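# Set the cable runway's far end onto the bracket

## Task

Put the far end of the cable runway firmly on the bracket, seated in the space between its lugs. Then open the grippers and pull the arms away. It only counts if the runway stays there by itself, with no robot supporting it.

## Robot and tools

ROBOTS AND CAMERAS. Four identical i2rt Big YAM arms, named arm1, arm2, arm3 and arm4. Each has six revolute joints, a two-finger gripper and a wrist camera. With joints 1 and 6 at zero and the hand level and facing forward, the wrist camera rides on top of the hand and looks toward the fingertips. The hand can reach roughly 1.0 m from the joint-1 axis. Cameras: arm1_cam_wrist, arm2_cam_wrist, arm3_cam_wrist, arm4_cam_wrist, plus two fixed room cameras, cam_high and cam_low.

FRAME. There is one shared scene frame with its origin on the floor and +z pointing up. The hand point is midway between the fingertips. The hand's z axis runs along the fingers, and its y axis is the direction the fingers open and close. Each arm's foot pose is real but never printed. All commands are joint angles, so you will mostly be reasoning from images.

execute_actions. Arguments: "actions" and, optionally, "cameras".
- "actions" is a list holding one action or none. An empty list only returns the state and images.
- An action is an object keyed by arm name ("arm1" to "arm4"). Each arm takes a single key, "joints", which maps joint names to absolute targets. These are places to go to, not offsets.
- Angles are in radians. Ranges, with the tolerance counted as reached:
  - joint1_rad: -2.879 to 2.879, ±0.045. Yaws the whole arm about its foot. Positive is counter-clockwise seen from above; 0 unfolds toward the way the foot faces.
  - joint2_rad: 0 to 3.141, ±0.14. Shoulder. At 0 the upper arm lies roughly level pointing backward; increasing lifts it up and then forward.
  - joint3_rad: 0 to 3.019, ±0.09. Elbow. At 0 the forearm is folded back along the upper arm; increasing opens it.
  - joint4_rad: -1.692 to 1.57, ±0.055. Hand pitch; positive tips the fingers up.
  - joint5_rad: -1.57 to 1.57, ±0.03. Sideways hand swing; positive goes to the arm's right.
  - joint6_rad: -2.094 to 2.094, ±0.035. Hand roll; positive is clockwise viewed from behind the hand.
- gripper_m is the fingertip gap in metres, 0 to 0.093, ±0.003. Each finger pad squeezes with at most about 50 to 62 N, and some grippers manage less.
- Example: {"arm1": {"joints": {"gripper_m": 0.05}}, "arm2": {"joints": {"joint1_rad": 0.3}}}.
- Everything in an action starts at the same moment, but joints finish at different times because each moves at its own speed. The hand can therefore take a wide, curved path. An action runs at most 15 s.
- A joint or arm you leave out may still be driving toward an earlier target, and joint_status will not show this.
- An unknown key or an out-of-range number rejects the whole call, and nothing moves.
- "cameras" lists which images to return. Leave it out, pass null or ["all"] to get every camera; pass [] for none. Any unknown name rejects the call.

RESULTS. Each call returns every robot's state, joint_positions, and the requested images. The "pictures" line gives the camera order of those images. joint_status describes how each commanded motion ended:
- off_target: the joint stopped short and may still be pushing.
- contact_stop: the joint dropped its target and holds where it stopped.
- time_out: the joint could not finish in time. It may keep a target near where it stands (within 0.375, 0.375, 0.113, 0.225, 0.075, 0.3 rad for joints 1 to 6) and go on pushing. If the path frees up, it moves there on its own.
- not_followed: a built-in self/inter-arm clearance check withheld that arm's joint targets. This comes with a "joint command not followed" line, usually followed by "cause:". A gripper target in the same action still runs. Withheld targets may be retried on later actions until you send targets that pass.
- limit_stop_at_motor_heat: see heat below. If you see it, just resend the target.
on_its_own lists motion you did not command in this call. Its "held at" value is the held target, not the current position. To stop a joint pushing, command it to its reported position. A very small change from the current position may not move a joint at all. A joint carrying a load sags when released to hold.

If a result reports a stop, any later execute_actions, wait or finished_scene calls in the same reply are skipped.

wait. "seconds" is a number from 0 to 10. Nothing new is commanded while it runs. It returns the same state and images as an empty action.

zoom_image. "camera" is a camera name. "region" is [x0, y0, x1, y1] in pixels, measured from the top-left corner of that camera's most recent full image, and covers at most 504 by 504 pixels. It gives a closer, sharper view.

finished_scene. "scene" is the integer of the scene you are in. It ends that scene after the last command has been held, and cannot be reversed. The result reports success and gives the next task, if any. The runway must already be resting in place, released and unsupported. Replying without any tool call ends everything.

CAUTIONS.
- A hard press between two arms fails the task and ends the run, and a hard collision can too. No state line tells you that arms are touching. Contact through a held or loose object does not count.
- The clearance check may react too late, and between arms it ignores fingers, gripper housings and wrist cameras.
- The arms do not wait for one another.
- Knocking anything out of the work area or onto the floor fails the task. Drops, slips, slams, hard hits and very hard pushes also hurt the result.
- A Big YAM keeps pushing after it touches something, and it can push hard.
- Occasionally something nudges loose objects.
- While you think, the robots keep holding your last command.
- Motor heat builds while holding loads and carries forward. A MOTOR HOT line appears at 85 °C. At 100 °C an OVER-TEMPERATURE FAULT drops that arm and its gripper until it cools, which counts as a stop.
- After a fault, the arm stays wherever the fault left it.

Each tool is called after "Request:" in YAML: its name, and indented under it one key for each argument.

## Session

Request:
execute_actions:
  actions: []

Scene clock: 0.00 s.
Motor temperatures (°C, as the motors report them): arm1=[27 28 28 27 26 29] | arm2=[27 29 27 29 27 26] | arm3=[26 29 29 29 29 29] | arm4=[29 31 32 27 27 30]
arm1.joint_positions: joint1_rad=-0.443 joint2_rad=+0.549 joint3_rad=+1.446 joint4_rad=-1.427 joint5_rad=+0.196 joint6_rad=+0.480 gripper_m=+0.094
arm1.joint_status: not commanded
arm1.hand: x=-0.8722 y=-0.3499 z=+1.3511 quat_wxyz=(-0.431, +0.160, -0.849, -0.262) (m; scene frame)
arm2.joint_positions: joint1_rad=-0.106 joint2_rad=+0.581 joint3_rad=+1.416 joint4_rad=-1.369 joint5_rad=-0.271 joint6_rad=+0.387 gripper_m=+0.095
arm2.joint_status: not commanded
arm2.hand: x=-0.2959 y=+0.3050 z=+1.3740 quat_wxyz=(-0.456, -0.722, -0.476, +0.208) (m; scene frame)
arm3.joint_positions: joint1_rad=-0.114 joint2_rad=+0.477 joint3_rad=+1.455 joint4_rad=-1.468 joint5_rad=-0.162 joint6_rad=+0.406 gripper_m=+0.095
arm3.joint_status: not commanded
arm3.hand: x=+0.5835 y=-0.3907 z=+1.3721 quat_wxyz=(-0.211, +0.524, -0.680, -0.467) (m; scene frame)
arm4.joint_positions: joint1_rad=+0.130 joint2_rad=+0.547 joint3_rad=+1.382 joint4_rad=-1.540 joint5_rad=+0.063 joint6_rad=-0.415 gripper_m=+0.095
arm4.joint_status: not commanded
arm4.hand: x=+1.2396 y=+0.3263 z=+1.2678 quat_wxyz=(-0.236, -0.440, -0.792, +0.351) (m; scene frame)
pictures: arm1_cam_wrist, arm2_cam_wrist, arm3_cam_wrist, arm4_cam_wrist, cam_high, cam_low
Images, in order (width x height): arm1_cam_wrist 504x504, arm2_cam_wrist 504x504, arm3_cam_wrist 504x504, arm4_cam_wrist 504x504, cam_high 504x504, cam_low 504x504.

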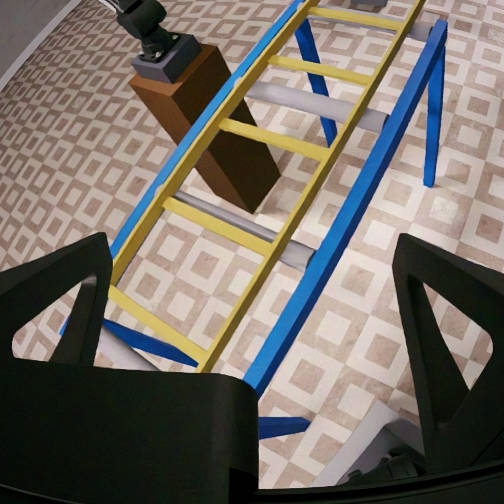

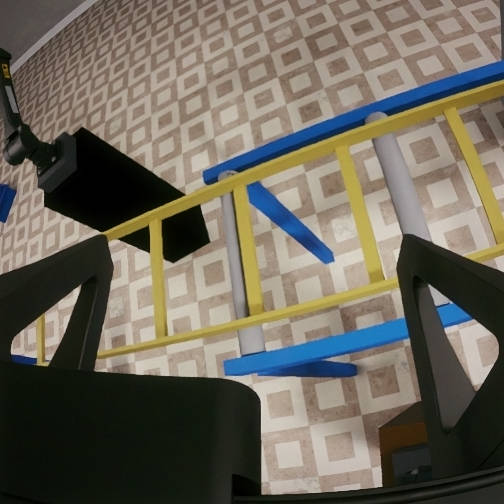

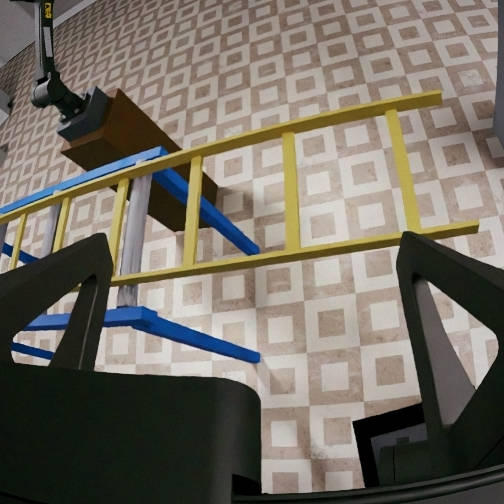

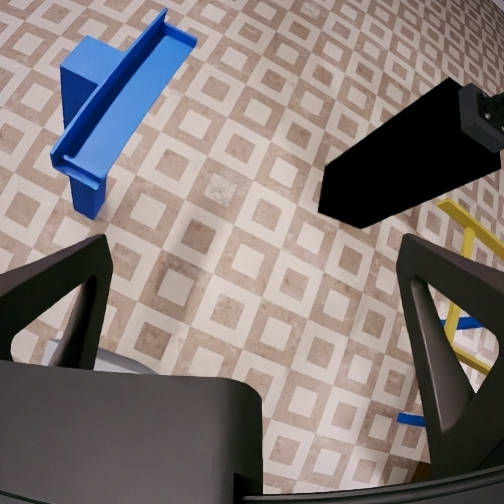

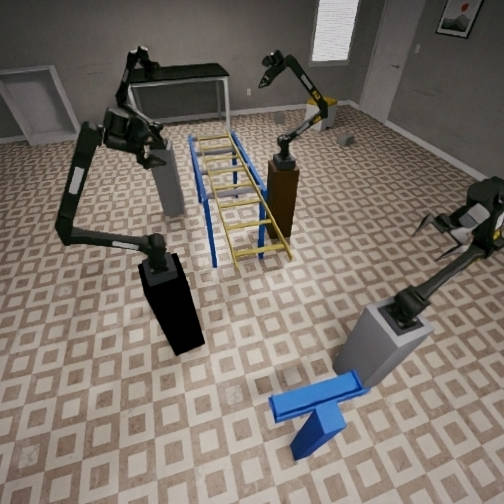

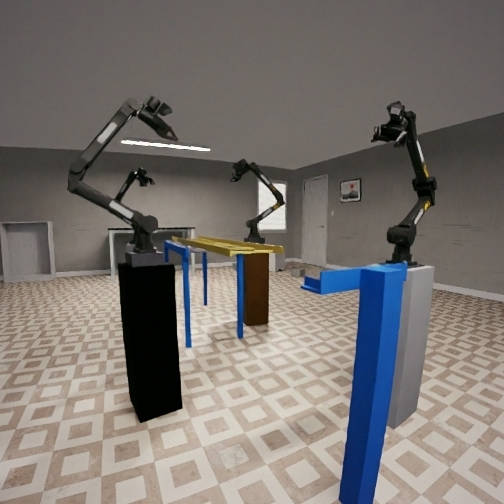

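Request:
execute_actions:
  actions:
    - {"arm4":{"joints":{"joint1_rad":-0.94,"joint2_rad":2.25,"joint3_rad":2.32,"joint4_rad":-1.62,"joint5_rad":0,"joint6_rad":-0.905}}}
  cameras: ["arm4_cam_wrist","cam_low"]

Scene clock: 2.33 s.
Motor temperatures (°C, as the motors report them): arm1=[27 28 29 27 26 29] | arm2=[27 29 28 29 27 26] | arm3=[26 29 30 29 29 29] | arm4=[29 32 34 27 27 30]
arm1.joint_positions: joint1_rad=-0.443 joint2_rad=+0.549 joint3_rad=+1.446 joint4_rad=-1.427 joint5_rad=+0.196 joint6_rad=+0.480 gripper_m=+0.094
arm1.joint_status: not commanded
arm1.hand: x=-0.8722 y=-0.3499 z=+1.3511 quat_wxyz=(-0.431, +0.160, -0.849, -0.262) (m; scene frame)
arm2.joint_positions: joint1_rad=-0.106 joint2_rad=+0.581 joint3_rad=+1.416 joint4_rad=-1.369 joint5_rad=-0.271 joint6_rad=+0.387 gripper_m=+0.095
arm2.joint_status: not commanded
arm2.hand: x=-0.2959 y=+0.3050 z=+1.3740 quat_wxyz=(-0.456, -0.722, -0.476, +0.208) (m; scene frame)
arm3.joint_positions: joint1_rad=-0.114 joint2_rad=+0.477 joint3_rad=+1.455 joint4_rad=-1.468 joint5_rad=-0.162 joint6_rad=+0.406 gripper_m=+0.095
arm3.joint_status: not commanded
arm3.hand: x=+0.5835 y=-0.3907 z=+1.3721 quat_wxyz=(-0.211, +0.524, -0.680, -0.467) (m; scene frame)
arm4.joint_positions: joint1_rad=-0.944 joint2_rad=+2.247 joint3_rad=+2.283 joint4_rad=-1.608 joint5_rad=-0.001 joint6_rad=-0.892 gripper_m=+0.095
arm4.joint_status: all done
arm4.hand: x=+0.6750 y=+0.0728 z=+0.9117 quat_wxyz=(-0.002, -0.711, -0.703, +0.002) (m; scene frame)
pictures: arm4_cam_wrist, cam_low
Images, in order (width x height): arm4_cam_wrist 504x504, cam_low 504x504.

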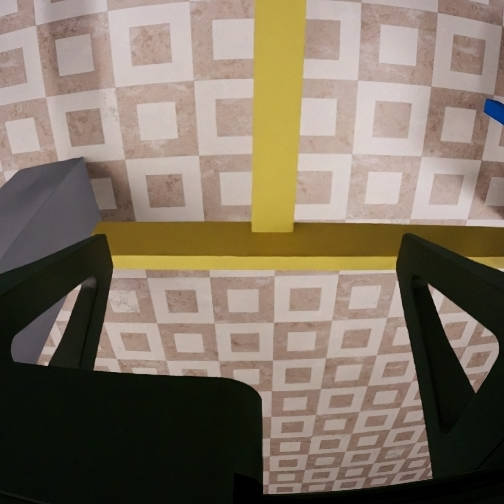

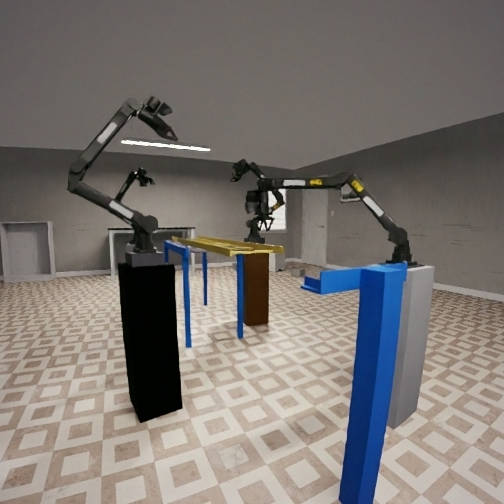

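Request:
execute_actions:
  actions:
    - {"arm4":{"joints":{"joint1_rad":-0.915,"joint2_rad":2.41,"joint3_rad":2.215,"joint4_rad":-1.36,"joint6_rad":-0.875}}}
  cameras: ["arm4_cam_wrist"]

Request:
execute_actions:
  actions:
    - {"arm4":{"joints":{"gripper_m":0}}}
  cameras: ["arm4_cam_wrist"]

Scene clock: 3.87 s.
Motor temperatures (°C, as the motors report them): arm1=[27 29 29 27 26 29] | arm2=[27 29 29 29 27 26] | arm3=[26 29 30 29 29 29] | arm4=[29 33 34 27 27 30]
arm1.joint_positions: joint1_rad=-0.443 joint2_rad=+0.549 joint3_rad=+1.446 joint4_rad=-1.427 joint5_rad=+0.196 joint6_rad=+0.480 gripper_m=+0.094
arm1.joint_status: not commanded
arm1.hand: x=-0.8722 y=-0.3499 z=+1.3511 quat_wxyz=(-0.431, +0.160, -0.849, -0.262) (m; scene frame)
arm2.joint_positions: joint1_rad=-0.106 joint2_rad=+0.581 joint3_rad=+1.416 joint4_rad=-1.369 joint5_rad=-0.271 joint6_rad=+0.387 gripper_m=+0.095
arm2.joint_status: not commanded
arm2.hand: x=-0.2959 y=+0.3050 z=+1.3740 quat_wxyz=(-0.456, -0.722, -0.476, +0.208) (m; scene frame)
arm3.joint_positions: joint1_rad=-0.114 joint2_rad=+0.477 joint3_rad=+1.455 joint4_rad=-1.468 joint5_rad=-0.162 joint6_rad=+0.406 gripper_m=+0.095
arm3.joint_status: not commanded
arm3.hand: x=+0.5835 y=-0.3907 z=+1.3721 quat_wxyz=(-0.211, +0.524, -0.680, -0.467) (m; scene frame)
arm4.joint_positions: joint1_rad=-0.917 joint2_rad=+2.411 joint3_rad=+2.196 joint4_rad=-1.376 joint5_rad=-0.001 joint6_rad=-0.887 gripper_m=+0.095
arm4.joint_status: all done
arm4.hand: x=+0.6682 y=+0.0418 z=+0.7654 quat_wxyz=(-0.003, -0.703, -0.711, -0.008) (m; scene frame)
pictures: arm4_cam_wrist
Images, in order (width x height): arm4_cam_wrist 504x504.

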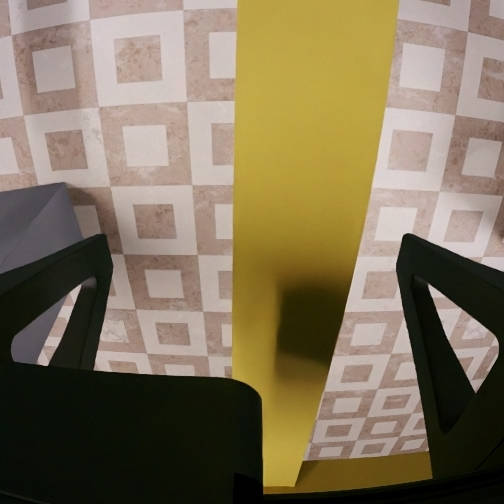

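Scene clock: 4.60 s.
Motor temperatures (°C, as the motors report them): arm1=[27 29 29 28 26 29] | arm2=[27 29 29 29 27 26] | arm3=[26 29 30 29 29 29] | arm4=[29 33 35 27 27 30]
arm1.joint_positions: joint1_rad=-0.443 joint2_rad=+0.549 joint3_rad=+1.446 joint4_rad=-1.427 joint5_rad=+0.196 joint6_rad=+0.480 gripper_m=+0.094
arm1.joint_status: not commanded
arm1.hand: x=-0.8722 y=-0.3499 z=+1.3511 quat_wxyz=(-0.431, +0.160, -0.849, -0.262) (m; scene frame)
arm2.joint_positions: joint1_rad=-0.106 joint2_rad=+0.581 joint3_rad=+1.416 joint4_rad=-1.369 joint5_rad=-0.271 joint6_rad=+0.387 gripper_m=+0.095
arm2.joint_status: not commanded
arm2.hand: x=-0.2959 y=+0.3050 z=+1.3740 quat_wxyz=(-0.456, -0.722, -0.476, +0.208) (m; scene frame)
arm3.joint_positions: joint1_rad=-0.114 joint2_rad=+0.477 joint3_rad=+1.455 joint4_rad=-1.468 joint5_rad=-0.162 joint6_rad=+0.406 gripper_m=+0.095
arm3.joint_status: not commanded
arm3.hand: x=+0.5835 y=-0.3907 z=+1.3721 quat_wxyz=(-0.211, +0.524, -0.680, -0.467) (m; scene frame)
arm4.joint_positions: joint1_rad=-0.921 joint2_rad=+2.412 joint3_rad=+2.198 joint4_rad=-1.360 joint5_rad=+0.001 joint6_rad=-0.865 gripper_m=+0.024
arm4.joint_status: gripper_m off_target (ended at +0.024, target +0.000)
arm4.hand: x=+0.6625 y=+0.0414 z=+0.7658 quat_wxyz=(-0.001, -0.713, -0.701, +0.001) (m; scene frame)
pictures: arm4_cam_wrist
Images, in order (width x height): arm4_cam_wrist 504x504.

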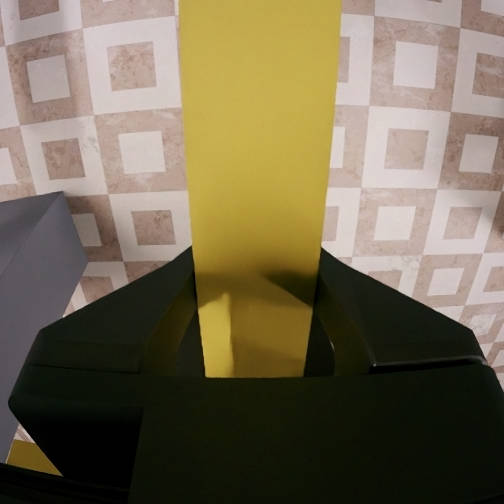

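Request:
execute_actions:
  actions:
    - {"arm4":{"joints":{"joint1_rad":-0.775,"joint2_rad":2.13,"joint3_rad":1.72,"joint4_rad":-1.145,"joint6_rad":-0.725}}}
  cameras: []

Request:
execute_actions:
  actions:
    - {"arm4":{"joints":{"joint1_rad":-0.614,"joint2_rad":1.936,"joint3_rad":1.44,"joint4_rad":-1.03,"joint6_rad":-0.565}}}
  cameras: []

Request:
execute_actions:
  actions:
    - {"arm4":{"joints":{"joint1_rad":-0.412,"joint2_rad":1.78,"joint3_rad":1.29,"joint4_rad":-0.97,"joint6_rad":-0.365}}}
  cameras: []

Request:
execute_actions:
  actions:
    - {"arm4":{"joints":{"joint1_rad":-0.17,"joint2_rad":1.67,"joint3_rad":1.25,"joint4_rad":-0.97,"joint6_rad":-0.125}}}
  cameras: ["cam_high","cam_low"]

Request:
zoom_image:
  camera: "cam_high"
  region: [230, 300, 400, 450]

Scene clock: 6.37 s.
Motor temperatures (°C, as the motors report them): arm1=[27 29 30 28 26 29] | arm2=[27 29 29 29 27 26] | arm3=[26 29 31 29 29 29] | arm4=[29 34 35 27 27 30]
arm1.joint_positions: joint1_rad=-0.443 joint2_rad=+0.549 joint3_rad=+1.446 joint4_rad=-1.427 joint5_rad=+0.196 joint6_rad=+0.480 gripper_m=+0.094
arm1.joint_status: not commanded
arm1.hand: x=-0.8722 y=-0.3499 z=+1.3511 quat_wxyz=(-0.431, +0.160, -0.849, -0.262) (m; scene frame)
arm2.joint_positions: joint1_rad=-0.106 joint2_rad=+0.581 joint3_rad=+1.416 joint4_rad=-1.369 joint5_rad=-0.271 joint6_rad=+0.387 gripper_m=+0.095
arm2.joint_status: not commanded
arm2.hand: x=-0.2959 y=+0.3050 z=+1.3740 quat_wxyz=(-0.456, -0.722, -0.476, +0.208) (m; scene frame)
arm3.joint_positions: joint1_rad=-0.114 joint2_rad=+0.477 joint3_rad=+1.455 joint4_rad=-1.468 joint5_rad=-0.162 joint6_rad=+0.406 gripper_m=+0.095
arm3.joint_status: not commanded
arm3.hand: x=+0.5835 y=-0.3907 z=+1.3721 quat_wxyz=(-0.211, +0.524, -0.680, -0.467) (m; scene frame)
arm4.joint_positions: joint1_rad=-0.758 joint2_rad=+2.134 joint3_rad=+1.687 joint4_rad=-1.131 joint5_rad=-0.003 joint6_rad=-0.685 gripper_m=+0.024
arm4.joint_status: joint6_rad off_target (ended at -0.685, target -0.725); the others done
arm4.hand: x=+0.8093 y=+0.0300 z=+0.7635 quat_wxyz=(-0.003, -0.719, -0.695, -0.001) (m; scene frame)
pictures: none
No camera images: the call's "cameras" was empty. Leave "cameras" out to get every camera's image.

Scene clock: 7.97 s.
Motor temperatures (°C, as the motors report them): arm1=[27 29 30 28 26 29] | arm2=[27 29 30 29 27 26] | arm3=[26 29 31 29 29 29] | arm4=[29 34 36 27 27 30]
arm1.joint_positions: joint1_rad=-0.443 joint2_rad=+0.549 joint3_rad=+1.446 joint4_rad=-1.427 joint5_rad=+0.196 joint6_rad=+0.480 gripper_m=+0.094
arm1.joint_status: not commanded
arm1.hand: x=-0.8722 y=-0.3499 z=+1.3511 quat_wxyz=(-0.431, +0.160, -0.849, -0.262) (m; scene frame)
arm2.joint_positions: joint1_rad=-0.106 joint2_rad=+0.581 joint3_rad=+1.416 joint4_rad=-1.369 joint5_rad=-0.271 joint6_rad=+0.387 gripper_m=+0.095
arm2.joint_status: not commanded
arm2.hand: x=-0.2959 y=+0.3050 z=+1.3740 quat_wxyz=(-0.456, -0.722, -0.476, +0.208) (m; scene frame)
arm3.joint_positions: joint1_rad=-0.114 joint2_rad=+0.477 joint3_rad=+1.455 joint4_rad=-1.468 joint5_rad=-0.162 joint6_rad=+0.406 gripper_m=+0.095
arm3.joint_status: not commanded
arm3.hand: x=+0.5835 y=-0.3907 z=+1.3721 quat_wxyz=(-0.211, +0.524, -0.680, -0.467) (m; scene frame)
arm4.joint_positions: joint1_rad=-0.616 joint2_rad=+1.971 joint3_rad=+1.398 joint4_rad=-1.015 joint5_rad=+0.000 joint6_rad=-0.553 gripper_m=+0.024
arm4.joint_status: all done
arm4.hand: x=+0.9206 y=+0.0402 z=+0.7600 quat_wxyz=(+0.000, -0.715, -0.699, -0.006) (m; scene frame)
pictures: none
No camera images: the call's "cameras" was empty. Leave "cameras" out to get every camera's image.

Scene clock: 9.60 s.
Motor temperatures (°C, as the motors report them): arm1=[27 29 30 28 26 29] | arm2=[27 29 30 29 27 26] | arm3=[26 29 31 29 29 29] | arm4=[29 35 36 27 27 30]
arm1.joint_positions: joint1_rad=-0.443 joint2_rad=+0.549 joint3_rad=+1.446 joint4_rad=-1.427 joint5_rad=+0.196 joint6_rad=+0.480 gripper_m=+0.094
arm1.joint_status: not commanded
arm1.hand: x=-0.8722 y=-0.3499 z=+1.3511 quat_wxyz=(-0.431, +0.160, -0.849, -0.262) (m; scene frame)
arm2.joint_positions: joint1_rad=-0.106 joint2_rad=+0.581 joint3_rad=+1.416 joint4_rad=-1.369 joint5_rad=-0.271 joint6_rad=+0.387 gripper_m=+0.095
arm2.joint_status: not commanded
arm2.hand: x=-0.2959 y=+0.3050 z=+1.3740 quat_wxyz=(-0.456, -0.722, -0.476, +0.208) (m; scene frame)
arm3.joint_positions: joint1_rad=-0.114 joint2_rad=+0.477 joint3_rad=+1.455 joint4_rad=-1.468 joint5_rad=-0.162 joint6_rad=+0.406 gripper_m=+0.095
arm3.joint_status: not commanded
arm3.hand: x=+0.5835 y=-0.3907 z=+1.3721 quat_wxyz=(-0.211, +0.524, -0.680, -0.467) (m; scene frame)
arm4.joint_positions: joint1_rad=-0.416 joint2_rad=+1.864 joint3_rad=+1.236 joint4_rad=-0.953 joint5_rad=+0.003 joint6_rad=-0.347 gripper_m=+0.024
arm4.joint_status: all done
arm4.hand: x=+1.0343 y=+0.0327 z=+0.7629 quat_wxyz=(+0.002, -0.718, -0.696, -0.002) (m; scene frame)
pictures: none
No camera images: the call's "cameras" was empty. Leave "cameras" out to get every camera's image.

Scene clock: 11.73 s.
Motor temperatures (°C, as the motors report them): arm1=[27 29 31 28 26 29] | arm2=[27 29 31 29 27 26] | arm3=[26 29 32 29 29 29] | arm4=[29 36 38 27 27 30]
arm1.joint_positions: joint1_rad=-0.443 joint2_rad=+0.549 joint3_rad=+1.446 joint4_rad=-1.427 joint5_rad=+0.196 joint6_rad=+0.480 gripper_m=+0.094
arm1.joint_status: not commanded
arm1.hand: x=-0.8722 y=-0.3499 z=+1.3511 quat_wxyz=(-0.431, +0.160, -0.849, -0.262) (m; scene frame)
arm2.joint_positions: joint1_rad=-0.106 joint2_rad=+0.581 joint3_rad=+1.416 joint4_rad=-1.369 joint5_rad=-0.271 joint6_rad=+0.387 gripper_m=+0.095
arm2.joint_status: not commanded
arm2.hand: x=-0.2959 y=+0.3050 z=+1.3740 quat_wxyz=(-0.456, -0.722, -0.476, +0.208) (m; scene frame)
arm3.joint_positions: joint1_rad=-0.114 joint2_rad=+0.477 joint3_rad=+1.455 joint4_rad=-1.468 joint5_rad=-0.162 joint6_rad=+0.406 gripper_m=+0.095
arm3.joint_status: not commanded
arm3.hand: x=+0.5835 y=-0.3907 z=+1.3721 quat_wxyz=(-0.211, +0.524, -0.680, -0.467) (m; scene frame)
arm4.joint_positions: joint1_rad=-0.184 joint2_rad=+1.821 joint3_rad=+1.177 joint4_rad=-0.945 joint5_rad=+0.007 joint6_rad=-0.111 gripper_m=+0.024
arm4.joint_status: joint2_rad time_out (moved -0.043 of -0.194); the others done
arm4.on_its_own: joint2_rad reads +1.821 and still pushes toward +1.670 since a time_out
arm4.hand: x=+1.1488 y=+0.0232 z=+0.7650 quat_wxyz=(+0.007, -0.719, -0.695, -0.003) (m; scene frame)
pictures: cam_high, cam_low
Images, in order (width x height): cam_high 504x504, cam_low 504x504.

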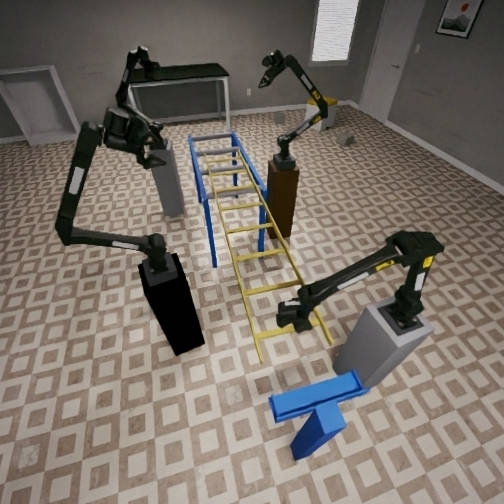

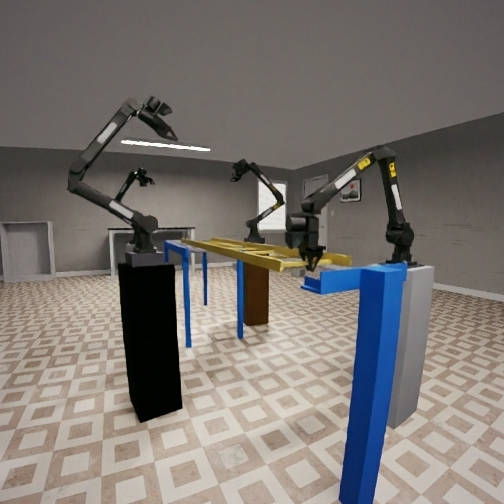

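Region (230, 300, 400, 450) of cam_high's 504x504 image, scaled by 2.965, with more detail than that image has; it fills the top 445 rows of this view, and the rest is white.

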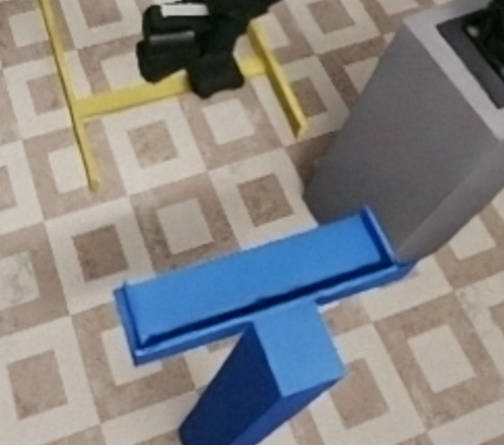

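Needs +y; fold a bit.

Request:
execute_actions:
  actions:
    - {"arm4":{"joints":{"joint1_rad":0.03,"joint2_rad":1.57,"joint3_rad":1.2,"joint4_rad":-0.95,"joint6_rad":0.08}}}
  cameras: ["cam_high","cam_low"]

Request:
zoom_image:
  camera: "cam_high"
  region: [230, 300, 400, 450]

Request:
zoom_image:
  camera: "cam_low"
  region: [270, 230, 420, 310]

Scene clock: 14.10 s.
Motor temperatures (°C, as the motors report them): arm1=[27 29 31 28 26 29] | arm2=[27 29 31 29 27 26] | arm3=[26 29 32 29 29 29] | arm4=[29 37 39 27 27 30]
arm1.joint_positions: joint1_rad=-0.443 joint2_rad=+0.549 joint3_rad=+1.446 joint4_rad=-1.427 joint5_rad=+0.196 joint6_rad=+0.480 gripper_m=+0.094
arm1.joint_status: not commanded
arm1.hand: x=-0.8722 y=-0.3499 z=+1.3511 quat_wxyz=(-0.431, +0.160, -0.849, -0.262) (m; scene frame)
arm2.joint_positions: joint1_rad=-0.106 joint2_rad=+0.581 joint3_rad=+1.416 joint4_rad=-1.369 joint5_rad=-0.271 joint6_rad=+0.387 gripper_m=+0.095
arm2.joint_status: not commanded
arm2.hand: x=-0.2959 y=+0.3050 z=+1.3740 quat_wxyz=(-0.456, -0.722, -0.476, +0.208) (m; scene frame)
arm3.joint_positions: joint1_rad=-0.114 joint2_rad=+0.477 joint3_rad=+1.455 joint4_rad=-1.468 joint5_rad=-0.162 joint6_rad=+0.406 gripper_m=+0.095
arm3.joint_status: not commanded
arm3.hand: x=+0.5835 y=-0.3907 z=+1.3721 quat_wxyz=(-0.211, +0.524, -0.680, -0.467) (m; scene frame)
arm4.joint_positions: joint1_rad=+0.019 joint2_rad=+1.750 joint3_rad=+1.109 joint4_rad=-0.936 joint5_rad=+0.004 joint6_rad=+0.082 gripper_m=+0.024
arm4.joint_status: joint2_rad time_out (moved -0.072 of -0.251); joint3_rad time_out (moved -0.067 of +0.023); the others done
arm4.on_its_own: joint2_rad reads +1.750 and still pushes toward +1.570 since a time_out; joint3_rad reads +1.109 and still pushes toward +1.200 since a time_out
arm4.hand: x=+1.2458 y=+0.0400 z=+0.7764 quat_wxyz=(+0.002, -0.715, -0.699, +0.002) (m; scene frame)
pictures: cam_high, cam_low
Images, in order (width x height): cam_high 504x504, cam_low 504x504.

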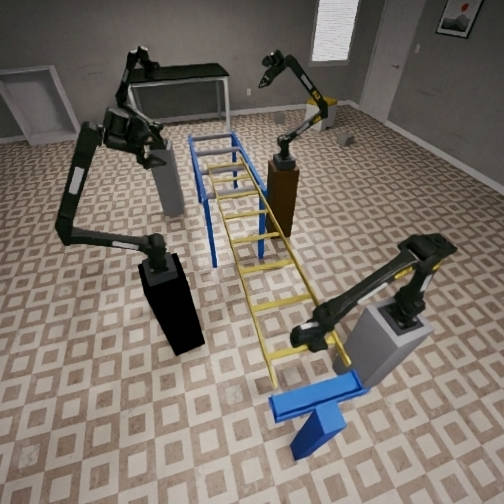

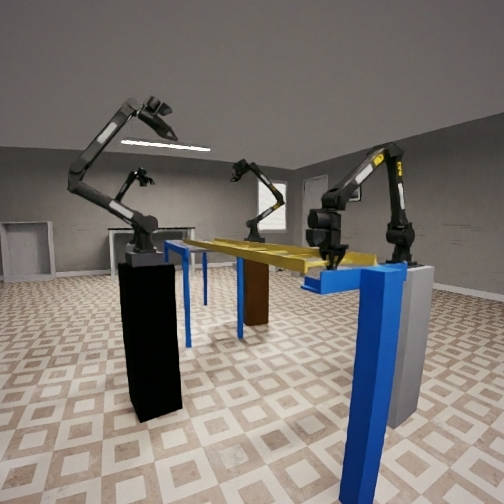

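Region (230, 300, 400, 450) of cam_high's 504x504 image, scaled by 2.965, with more detail than that image has; it fills the top 445 rows of this view, and the rest is white.

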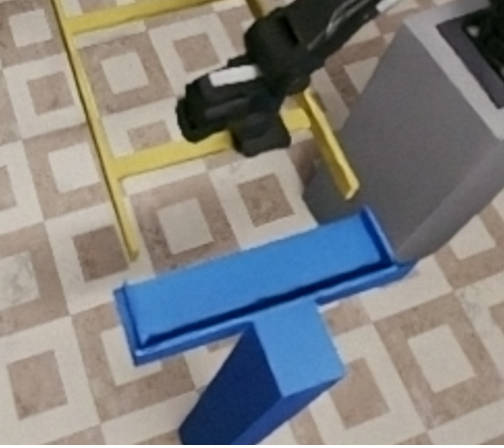

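Region (270, 230, 420, 310) of cam_low's 504x504 image, scaled by 3.360, with more detail than that image has; it fills the top 269 rows of this view, and the rest is white.

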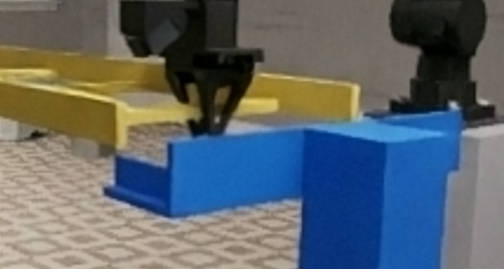

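Request:
execute_actions:
  actions:
    - {"arm4":{"joints":{"joint1_rad":0.175,"joint2_rad":1.58,"joint3_rad":1.22,"joint4_rad":-0.85,"joint6_rad":0.23}}}
  cameras: ["cam_high","cam_low"]

Request:
zoom_image:
  camera: "cam_high"
  region: [230, 300, 400, 450]

Request:
zoom_image:
  camera: "cam_low"
  region: [270, 230, 420, 310]

Scene clock: 16.27 s.
Motor temperatures (°C, as the motors report them): arm1=[27 29 31 28 26 29] | arm2=[27 29 31 29 27 26] | arm3=[26 29 32 29 29 29] | arm4=[29 38 41 27 27 30]
arm1.joint_positions: joint1_rad=-0.443 joint2_rad=+0.549 joint3_rad=+1.446 joint4_rad=-1.427 joint5_rad=+0.196 joint6_rad=+0.480 gripper_m=+0.094
arm1.joint_status: not commanded
arm1.hand: x=-0.8722 y=-0.3499 z=+1.3511 quat_wxyz=(-0.431, +0.160, -0.849, -0.262) (m; scene frame)
arm2.joint_positions: joint1_rad=-0.106 joint2_rad=+0.581 joint3_rad=+1.416 joint4_rad=-1.369 joint5_rad=-0.271 joint6_rad=+0.387 gripper_m=+0.095
arm2.joint_status: not commanded
arm2.hand: x=-0.2959 y=+0.3050 z=+1.3740 quat_wxyz=(-0.456, -0.722, -0.476, +0.208) (m; scene frame)
arm3.joint_positions: joint1_rad=-0.114 joint2_rad=+0.477 joint3_rad=+1.455 joint4_rad=-1.468 joint5_rad=-0.162 joint6_rad=+0.406 gripper_m=+0.095
arm3.joint_status: not commanded
arm3.hand: x=+0.5835 y=-0.3907 z=+1.3721 quat_wxyz=(-0.211, +0.524, -0.680, -0.467) (m; scene frame)
arm4.joint_positions: joint1_rad=+0.174 joint2_rad=+1.751 joint3_rad=+1.109 joint4_rad=-0.889 joint5_rad=-0.005 joint6_rad=+0.238 gripper_m=+0.024
arm4.joint_status: joint2_rad time_out (moved +0.001 of -0.170); joint3_rad time_out (moved +0.000 of +0.111); the others done
arm4.on_its_own: joint2_rad reads +1.751 and still pushes toward +1.580 since a time_out; joint3_rad reads +1.109 and still pushes toward +1.220 since a time_out
arm4.hand: x=+1.3205 y=+0.0387 z=+0.7759 quat_wxyz=(-0.019, -0.715, -0.698, +0.011) (m; scene frame)
pictures: cam_high, cam_low
Images, in order (width x height): cam_high 504x504, cam_low 504x504.

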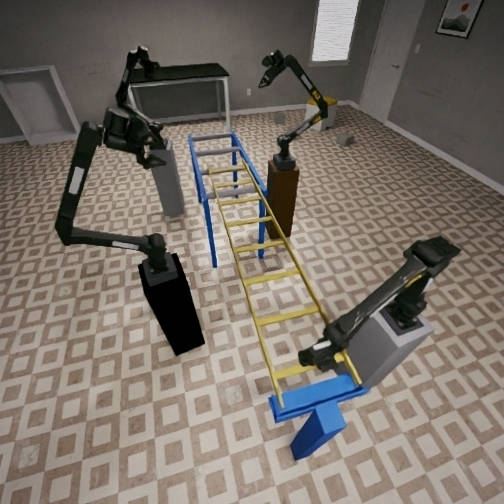

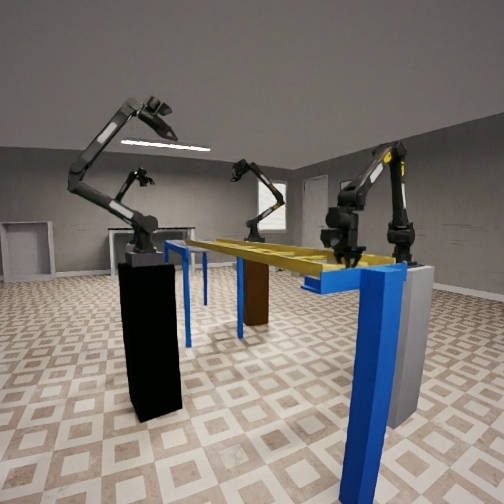

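Region (230, 300, 400, 450) of cam_high's 504x504 image, scaled by 2.965, with more detail than that image has; it fills the top 445 rows of this view, and the rest is white.

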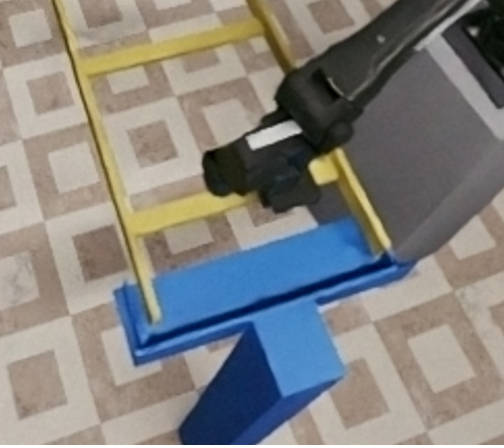

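Region (270, 230, 420, 310) of cam_low's 504x504 image, scaled by 3.360, with more detail than that image has; it fills the top 269 rows of this view, and the rest is white.

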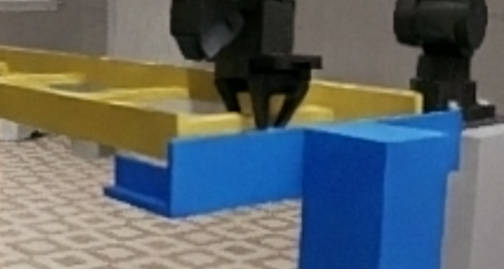

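Request:
execute_actions:
  actions:
    - {"arm4":{"joints":{"joint1_rad":0.185,"joint2_rad":1.66,"joint4_rad":-0.77}}}
  cameras: ["cam_high","cam_low"]

Request:
zoom_image:
  camera: "cam_high"
  region: [230, 300, 400, 450]

Request:
zoom_image:
  camera: "cam_low"
  region: [270, 230, 420, 310]

Scene clock: 18.30 s.
Motor temperatures (°C, as the motors report them): arm1=[27 29 31 28 26 29] | arm2=[27 29 32 29 27 26] | arm3=[26 29 32 29 29 29] | arm4=[29 39 43 27 27 30]
arm1.joint_positions: joint1_rad=-0.443 joint2_rad=+0.549 joint3_rad=+1.446 joint4_rad=-1.427 joint5_rad=+0.196 joint6_rad=+0.480 gripper_m=+0.094
arm1.joint_status: not commanded
arm1.hand: x=-0.8722 y=-0.3499 z=+1.3511 quat_wxyz=(-0.431, +0.160, -0.849, -0.262) (m; scene frame)
arm2.joint_positions: joint1_rad=-0.106 joint2_rad=+0.581 joint3_rad=+1.416 joint4_rad=-1.369 joint5_rad=-0.271 joint6_rad=+0.387 gripper_m=+0.095
arm2.joint_status: not commanded
arm2.hand: x=-0.2959 y=+0.3050 z=+1.3740 quat_wxyz=(-0.456, -0.722, -0.476, +0.208) (m; scene frame)
arm3.joint_positions: joint1_rad=-0.114 joint2_rad=+0.477 joint3_rad=+1.455 joint4_rad=-1.468 joint5_rad=-0.162 joint6_rad=+0.406 gripper_m=+0.095
arm3.joint_status: not commanded
arm3.hand: x=+0.5835 y=-0.3907 z=+1.3721 quat_wxyz=(-0.211, +0.524, -0.680, -0.467) (m; scene frame)
arm4.joint_positions: joint1_rad=+0.175 joint2_rad=+1.808 joint3_rad=+1.109 joint4_rad=-0.833 joint5_rad=+0.000 joint6_rad=+0.241 gripper_m=+0.024
arm4.joint_status: joint2_rad time_out (moved +0.057 of -0.091); joint4_rad time_out (moved +0.056 of +0.119); the others done
arm4.on_its_own: joint2_rad reads +1.808 and still pushes toward +1.660 since a time_out; joint3_rad reads +1.109 and still pushes toward +1.220 since a time_out; joint4_rad reads -0.833 and still pushes toward -0.770 since a time_out
arm4.hand: x=+1.3216 y=+0.0320 z=+0.7505 quat_wxyz=(-0.018, -0.716, -0.698, +0.013) (m; scene frame)
pictures: cam_high, cam_low
Images, in order (width x height): cam_high 504x504, cam_low 504x504.

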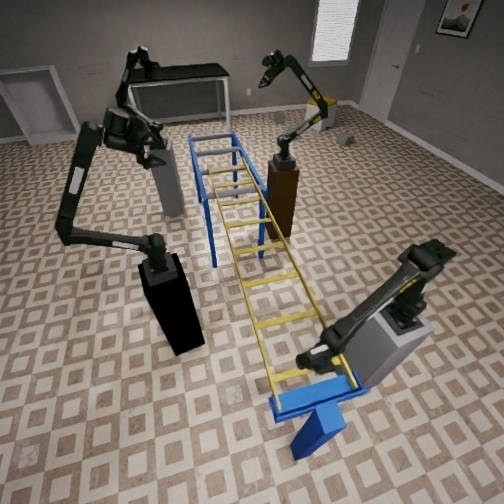

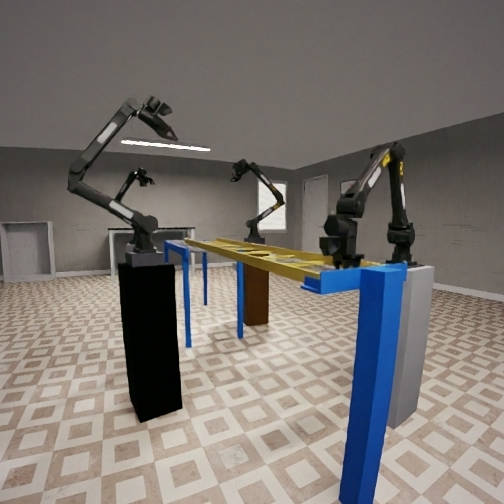

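Region (230, 300, 400, 450) of cam_high's 504x504 image, scaled by 2.965, with more detail than that image has; it fills the top 445 rows of this view, and the rest is white.

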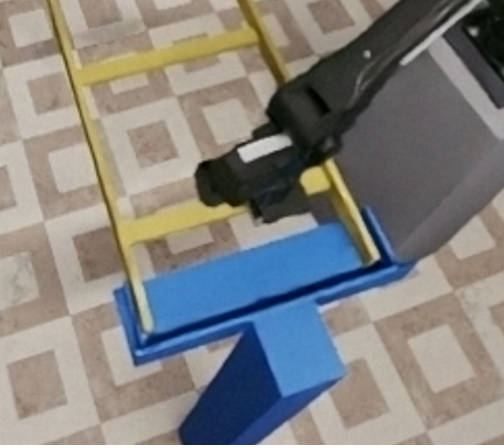

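Region (270, 230, 420, 310) of cam_low's 504x504 image, scaled by 3.360, with more detail than that image has; it fills the top 269 rows of this view, and the rest is white.

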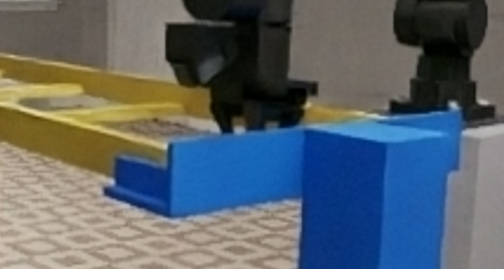

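Inside lugs; nudge forward slightly then release.

Request:
execute_actions:
  actions:
    - {"arm4":{"joints":{"joint1_rad":0.215,"joint4_rad":-0.83,"joint6_rad":0.26}}}
  cameras: []

Request:
execute_actions:
  actions:
    - {"arm4":{"joints":{"joint1_rad":0.2,"joint2_rad":1.81,"joint3_rad":1.125}}}
  cameras: []

Request:
execute_actions:
  actions:
    - {"arm4":{"joints":{"gripper_m":0.045}}}
  cameras: []

Request:
execute_actions:
  actions:
    - {"arm4":{"joints":{"joint2_rad":1.5,"joint3_rad":1.5,"joint4_rad":-1.35}}}
  cameras: ["cam_low","cam_high","arm4_cam_wrist"]

Scene clock: 20.27 s.
Motor temperatures (°C, as the motors report them): arm1=[27 29 31 28 26 29] | arm2=[27 29 32 29 27 26] | arm3=[26 29 33 29 29 29] | arm4=[29 39 45 27 27 30]
arm1.joint_positions: joint1_rad=-0.443 joint2_rad=+0.549 joint3_rad=+1.446 joint4_rad=-1.427 joint5_rad=+0.196 joint6_rad=+0.480 gripper_m=+0.094
arm1.joint_status: not commanded
arm1.hand: x=-0.8722 y=-0.3499 z=+1.3511 quat_wxyz=(-0.431, +0.160, -0.849, -0.262) (m; scene frame)
arm2.joint_positions: joint1_rad=-0.106 joint2_rad=+0.581 joint3_rad=+1.416 joint4_rad=-1.369 joint5_rad=-0.271 joint6_rad=+0.387 gripper_m=+0.095
arm2.joint_status: not commanded
arm2.hand: x=-0.2959 y=+0.3050 z=+1.3740 quat_wxyz=(-0.456, -0.722, -0.476, +0.208) (m; scene frame)
arm3.joint_positions: joint1_rad=-0.114 joint2_rad=+0.477 joint3_rad=+1.455 joint4_rad=-1.468 joint5_rad=-0.162 joint6_rad=+0.406 gripper_m=+0.095
arm3.joint_status: not commanded
arm3.hand: x=+0.5835 y=-0.3907 z=+1.3721 quat_wxyz=(-0.211, +0.524, -0.680, -0.467) (m; scene frame)
arm4.joint_positions: joint1_rad=+0.212 joint2_rad=+1.808 joint3_rad=+1.109 joint4_rad=-0.836 joint5_rad=+0.002 joint6_rad=+0.275 gripper_m=+0.024
arm4.joint_status: all done
arm4.on_its_own: joint2_rad reads +1.808 and still pushes toward +1.660 since a time_out; joint3_rad reads +1.109 and still pushes toward +1.220 since a time_out
arm4.hand: x=+1.3383 y=+0.0367 z=+0.7505 quat_wxyz=(-0.017, -0.715, -0.699, +0.012) (m; scene frame)
pictures: none
No camera images: the call's "cameras" was empty. Leave "cameras" out to get every camera's image.

Scene clock: 21.00 s.
Motor temperatures (°C, as the motors report them): arm1=[27 29 32 28 26 29] | arm2=[27 29 32 29 27 26] | arm3=[26 29 33 29 29 29] | arm4=[29 39 45 27 27 30]
arm1.joint_positions: joint1_rad=-0.443 joint2_rad=+0.549 joint3_rad=+1.446 joint4_rad=-1.427 joint5_rad=+0.196 joint6_rad=+0.480 gripper_m=+0.094
arm1.joint_status: not commanded
arm1.hand: x=-0.8722 y=-0.3499 z=+1.3511 quat_wxyz=(-0.431, +0.160, -0.849, -0.262) (m; scene frame)
arm2.joint_positions: joint1_rad=-0.106 joint2_rad=+0.581 joint3_rad=+1.416 joint4_rad=-1.369 joint5_rad=-0.271 joint6_rad=+0.387 gripper_m=+0.095
arm2.joint_status: not commanded
arm2.hand: x=-0.2959 y=+0.3050 z=+1.3740 quat_wxyz=(-0.456, -0.722, -0.476, +0.208) (m; scene frame)
arm3.joint_positions: joint1_rad=-0.114 joint2_rad=+0.477 joint3_rad=+1.455 joint4_rad=-1.468 joint5_rad=-0.162 joint6_rad=+0.406 gripper_m=+0.095
arm3.joint_status: not commanded
arm3.hand: x=+0.5835 y=-0.3907 z=+1.3721 quat_wxyz=(-0.211, +0.524, -0.680, -0.467) (m; scene frame)
arm4.joint_positions: joint1_rad=+0.211 joint2_rad=+1.815 joint3_rad=+1.106 joint4_rad=-0.836 joint5_rad=+0.002 joint6_rad=+0.275 gripper_m=+0.024
arm4.joint_status: all done
arm4.hand: x=+1.3375 y=+0.0391 z=+0.7464 quat_wxyz=(-0.012, -0.715, -0.699, +0.010) (m; scene frame)
pictures: none
No camera images: the call's "cameras" was empty. Leave "cameras" out to get every camera's image.

Scene clock: 21.57 s.
Motor temperatures (°C, as the motors report them): arm1=[27 29 32 28 26 29] | arm2=[27 29 32 29 27 26] | arm3=[26 29 33 29 29 29] | arm4=[29 39 44 27 27 30]
arm1.joint_positions: joint1_rad=-0.443 joint2_rad=+0.549 joint3_rad=+1.446 joint4_rad=-1.427 joint5_rad=+0.196 joint6_rad=+0.480 gripper_m=+0.094
arm1.joint_status: not commanded
arm1.hand: x=-0.8722 y=-0.3499 z=+1.3511 quat_wxyz=(-0.431, +0.160, -0.849, -0.262) (m; scene frame)
arm2.joint_positions: joint1_rad=-0.106 joint2_rad=+0.581 joint3_rad=+1.416 joint4_rad=-1.369 joint5_rad=-0.271 joint6_rad=+0.387 gripper_m=+0.095
arm2.joint_status: not commanded
arm2.hand: x=-0.2959 y=+0.3050 z=+1.3740 quat_wxyz=(-0.456, -0.722, -0.476, +0.208) (m; scene frame)
arm3.joint_positions: joint1_rad=-0.114 joint2_rad=+0.477 joint3_rad=+1.455 joint4_rad=-1.468 joint5_rad=-0.162 joint6_rad=+0.406 gripper_m=+0.095
arm3.joint_status: not commanded
arm3.hand: x=+0.5835 y=-0.3907 z=+1.3721 quat_wxyz=(-0.211, +0.524, -0.680, -0.467) (m; scene frame)
arm4.joint_positions: joint1_rad=+0.209 joint2_rad=+1.813 joint3_rad=+1.106 joint4_rad=-0.836 joint5_rad=+0.002 joint6_rad=+0.273 gripper_m=+0.045
arm4.joint_status: all done
arm4.hand: x=+1.3365 y=+0.0383 z=+0.7476 quat_wxyz=(-0.013, -0.715, -0.699, +0.010) (m; scene frame)
pictures: none
No camera images: the call's "cameras" was empty. Leave "cameras" out to get every camera's image.

Scene clock: 23.10 s.
Motor temperatures (°C, as the motors report them): arm1=[27 29 32 28 26 29] | arm2=[27 29 32 29 27 26] | arm3=[26 29 33 29 29 29] | arm4=[29 38 44 27 27 30]
arm1.joint_positions: joint1_rad=-0.443 joint2_rad=+0.549 joint3_rad=+1.446 joint4_rad=-1.427 joint5_rad=+0.196 joint6_rad=+0.480 gripper_m=+0.094
arm1.joint_status: not commanded
arm1.hand: x=-0.8722 y=-0.3499 z=+1.3511 quat_wxyz=(-0.431, +0.160, -0.849, -0.262) (m; scene frame)
arm2.joint_positions: joint1_rad=-0.106 joint2_rad=+0.581 joint3_rad=+1.416 joint4_rad=-1.369 joint5_rad=-0.271 joint6_rad=+0.387 gripper_m=+0.095
arm2.joint_status: not commanded
arm2.hand: x=-0.2959 y=+0.3050 z=+1.3740 quat_wxyz=(-0.456, -0.722, -0.476, +0.208) (m; scene frame)
arm3.joint_positions: joint1_rad=-0.114 joint2_rad=+0.477 joint3_rad=+1.455 joint4_rad=-1.468 joint5_rad=-0.162 joint6_rad=+0.406 gripper_m=+0.095
arm3.joint_status: not commanded
arm3.hand: x=+0.5835 y=-0.3907 z=+1.3721 quat_wxyz=(-0.211, +0.524, -0.680, -0.467) (m; scene frame)
arm4.joint_positions: joint1_rad=+0.209 joint2_rad=+1.502 joint3_rad=+1.493 joint4_rad=-1.334 joint5_rad=+0.002 joint6_rad=+0.272 gripper_m=+0.045
arm4.joint_status: all done
arm4.hand: x=+1.3431 y=+0.0156 z=+1.0297 quat_wxyz=(-0.099, -0.710, -0.694, +0.060) (m; scene frame)
pictures: arm4_cam_wrist, cam_high, cam_low
Images, in order (width x height): arm4_cam_wrist 504x504, cam_high 504x504, cam_low 504x504.

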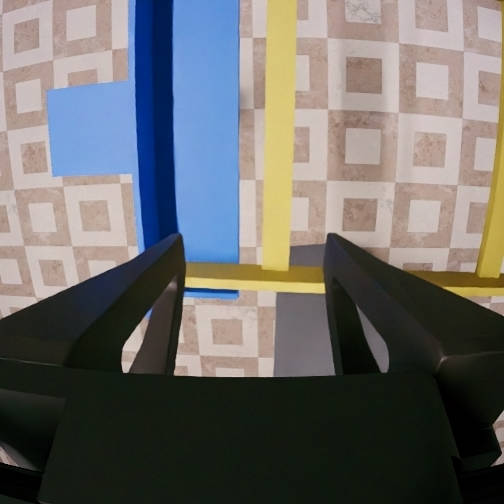

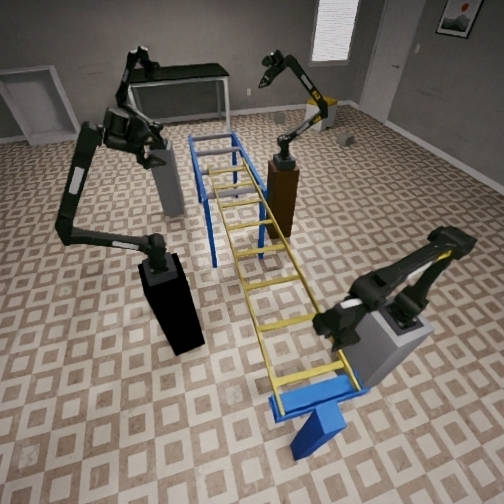

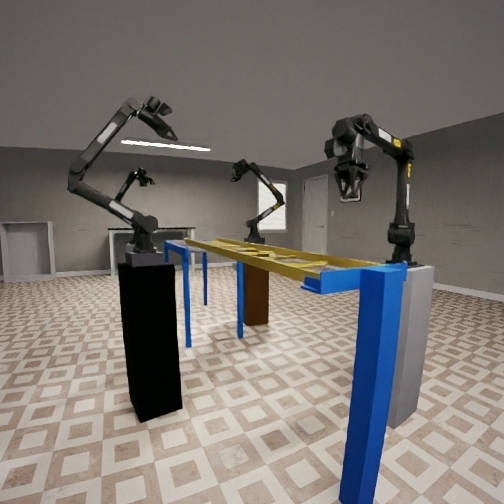

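Request:
finished_scene:
  scene: 2

The scene is finished: the task was done.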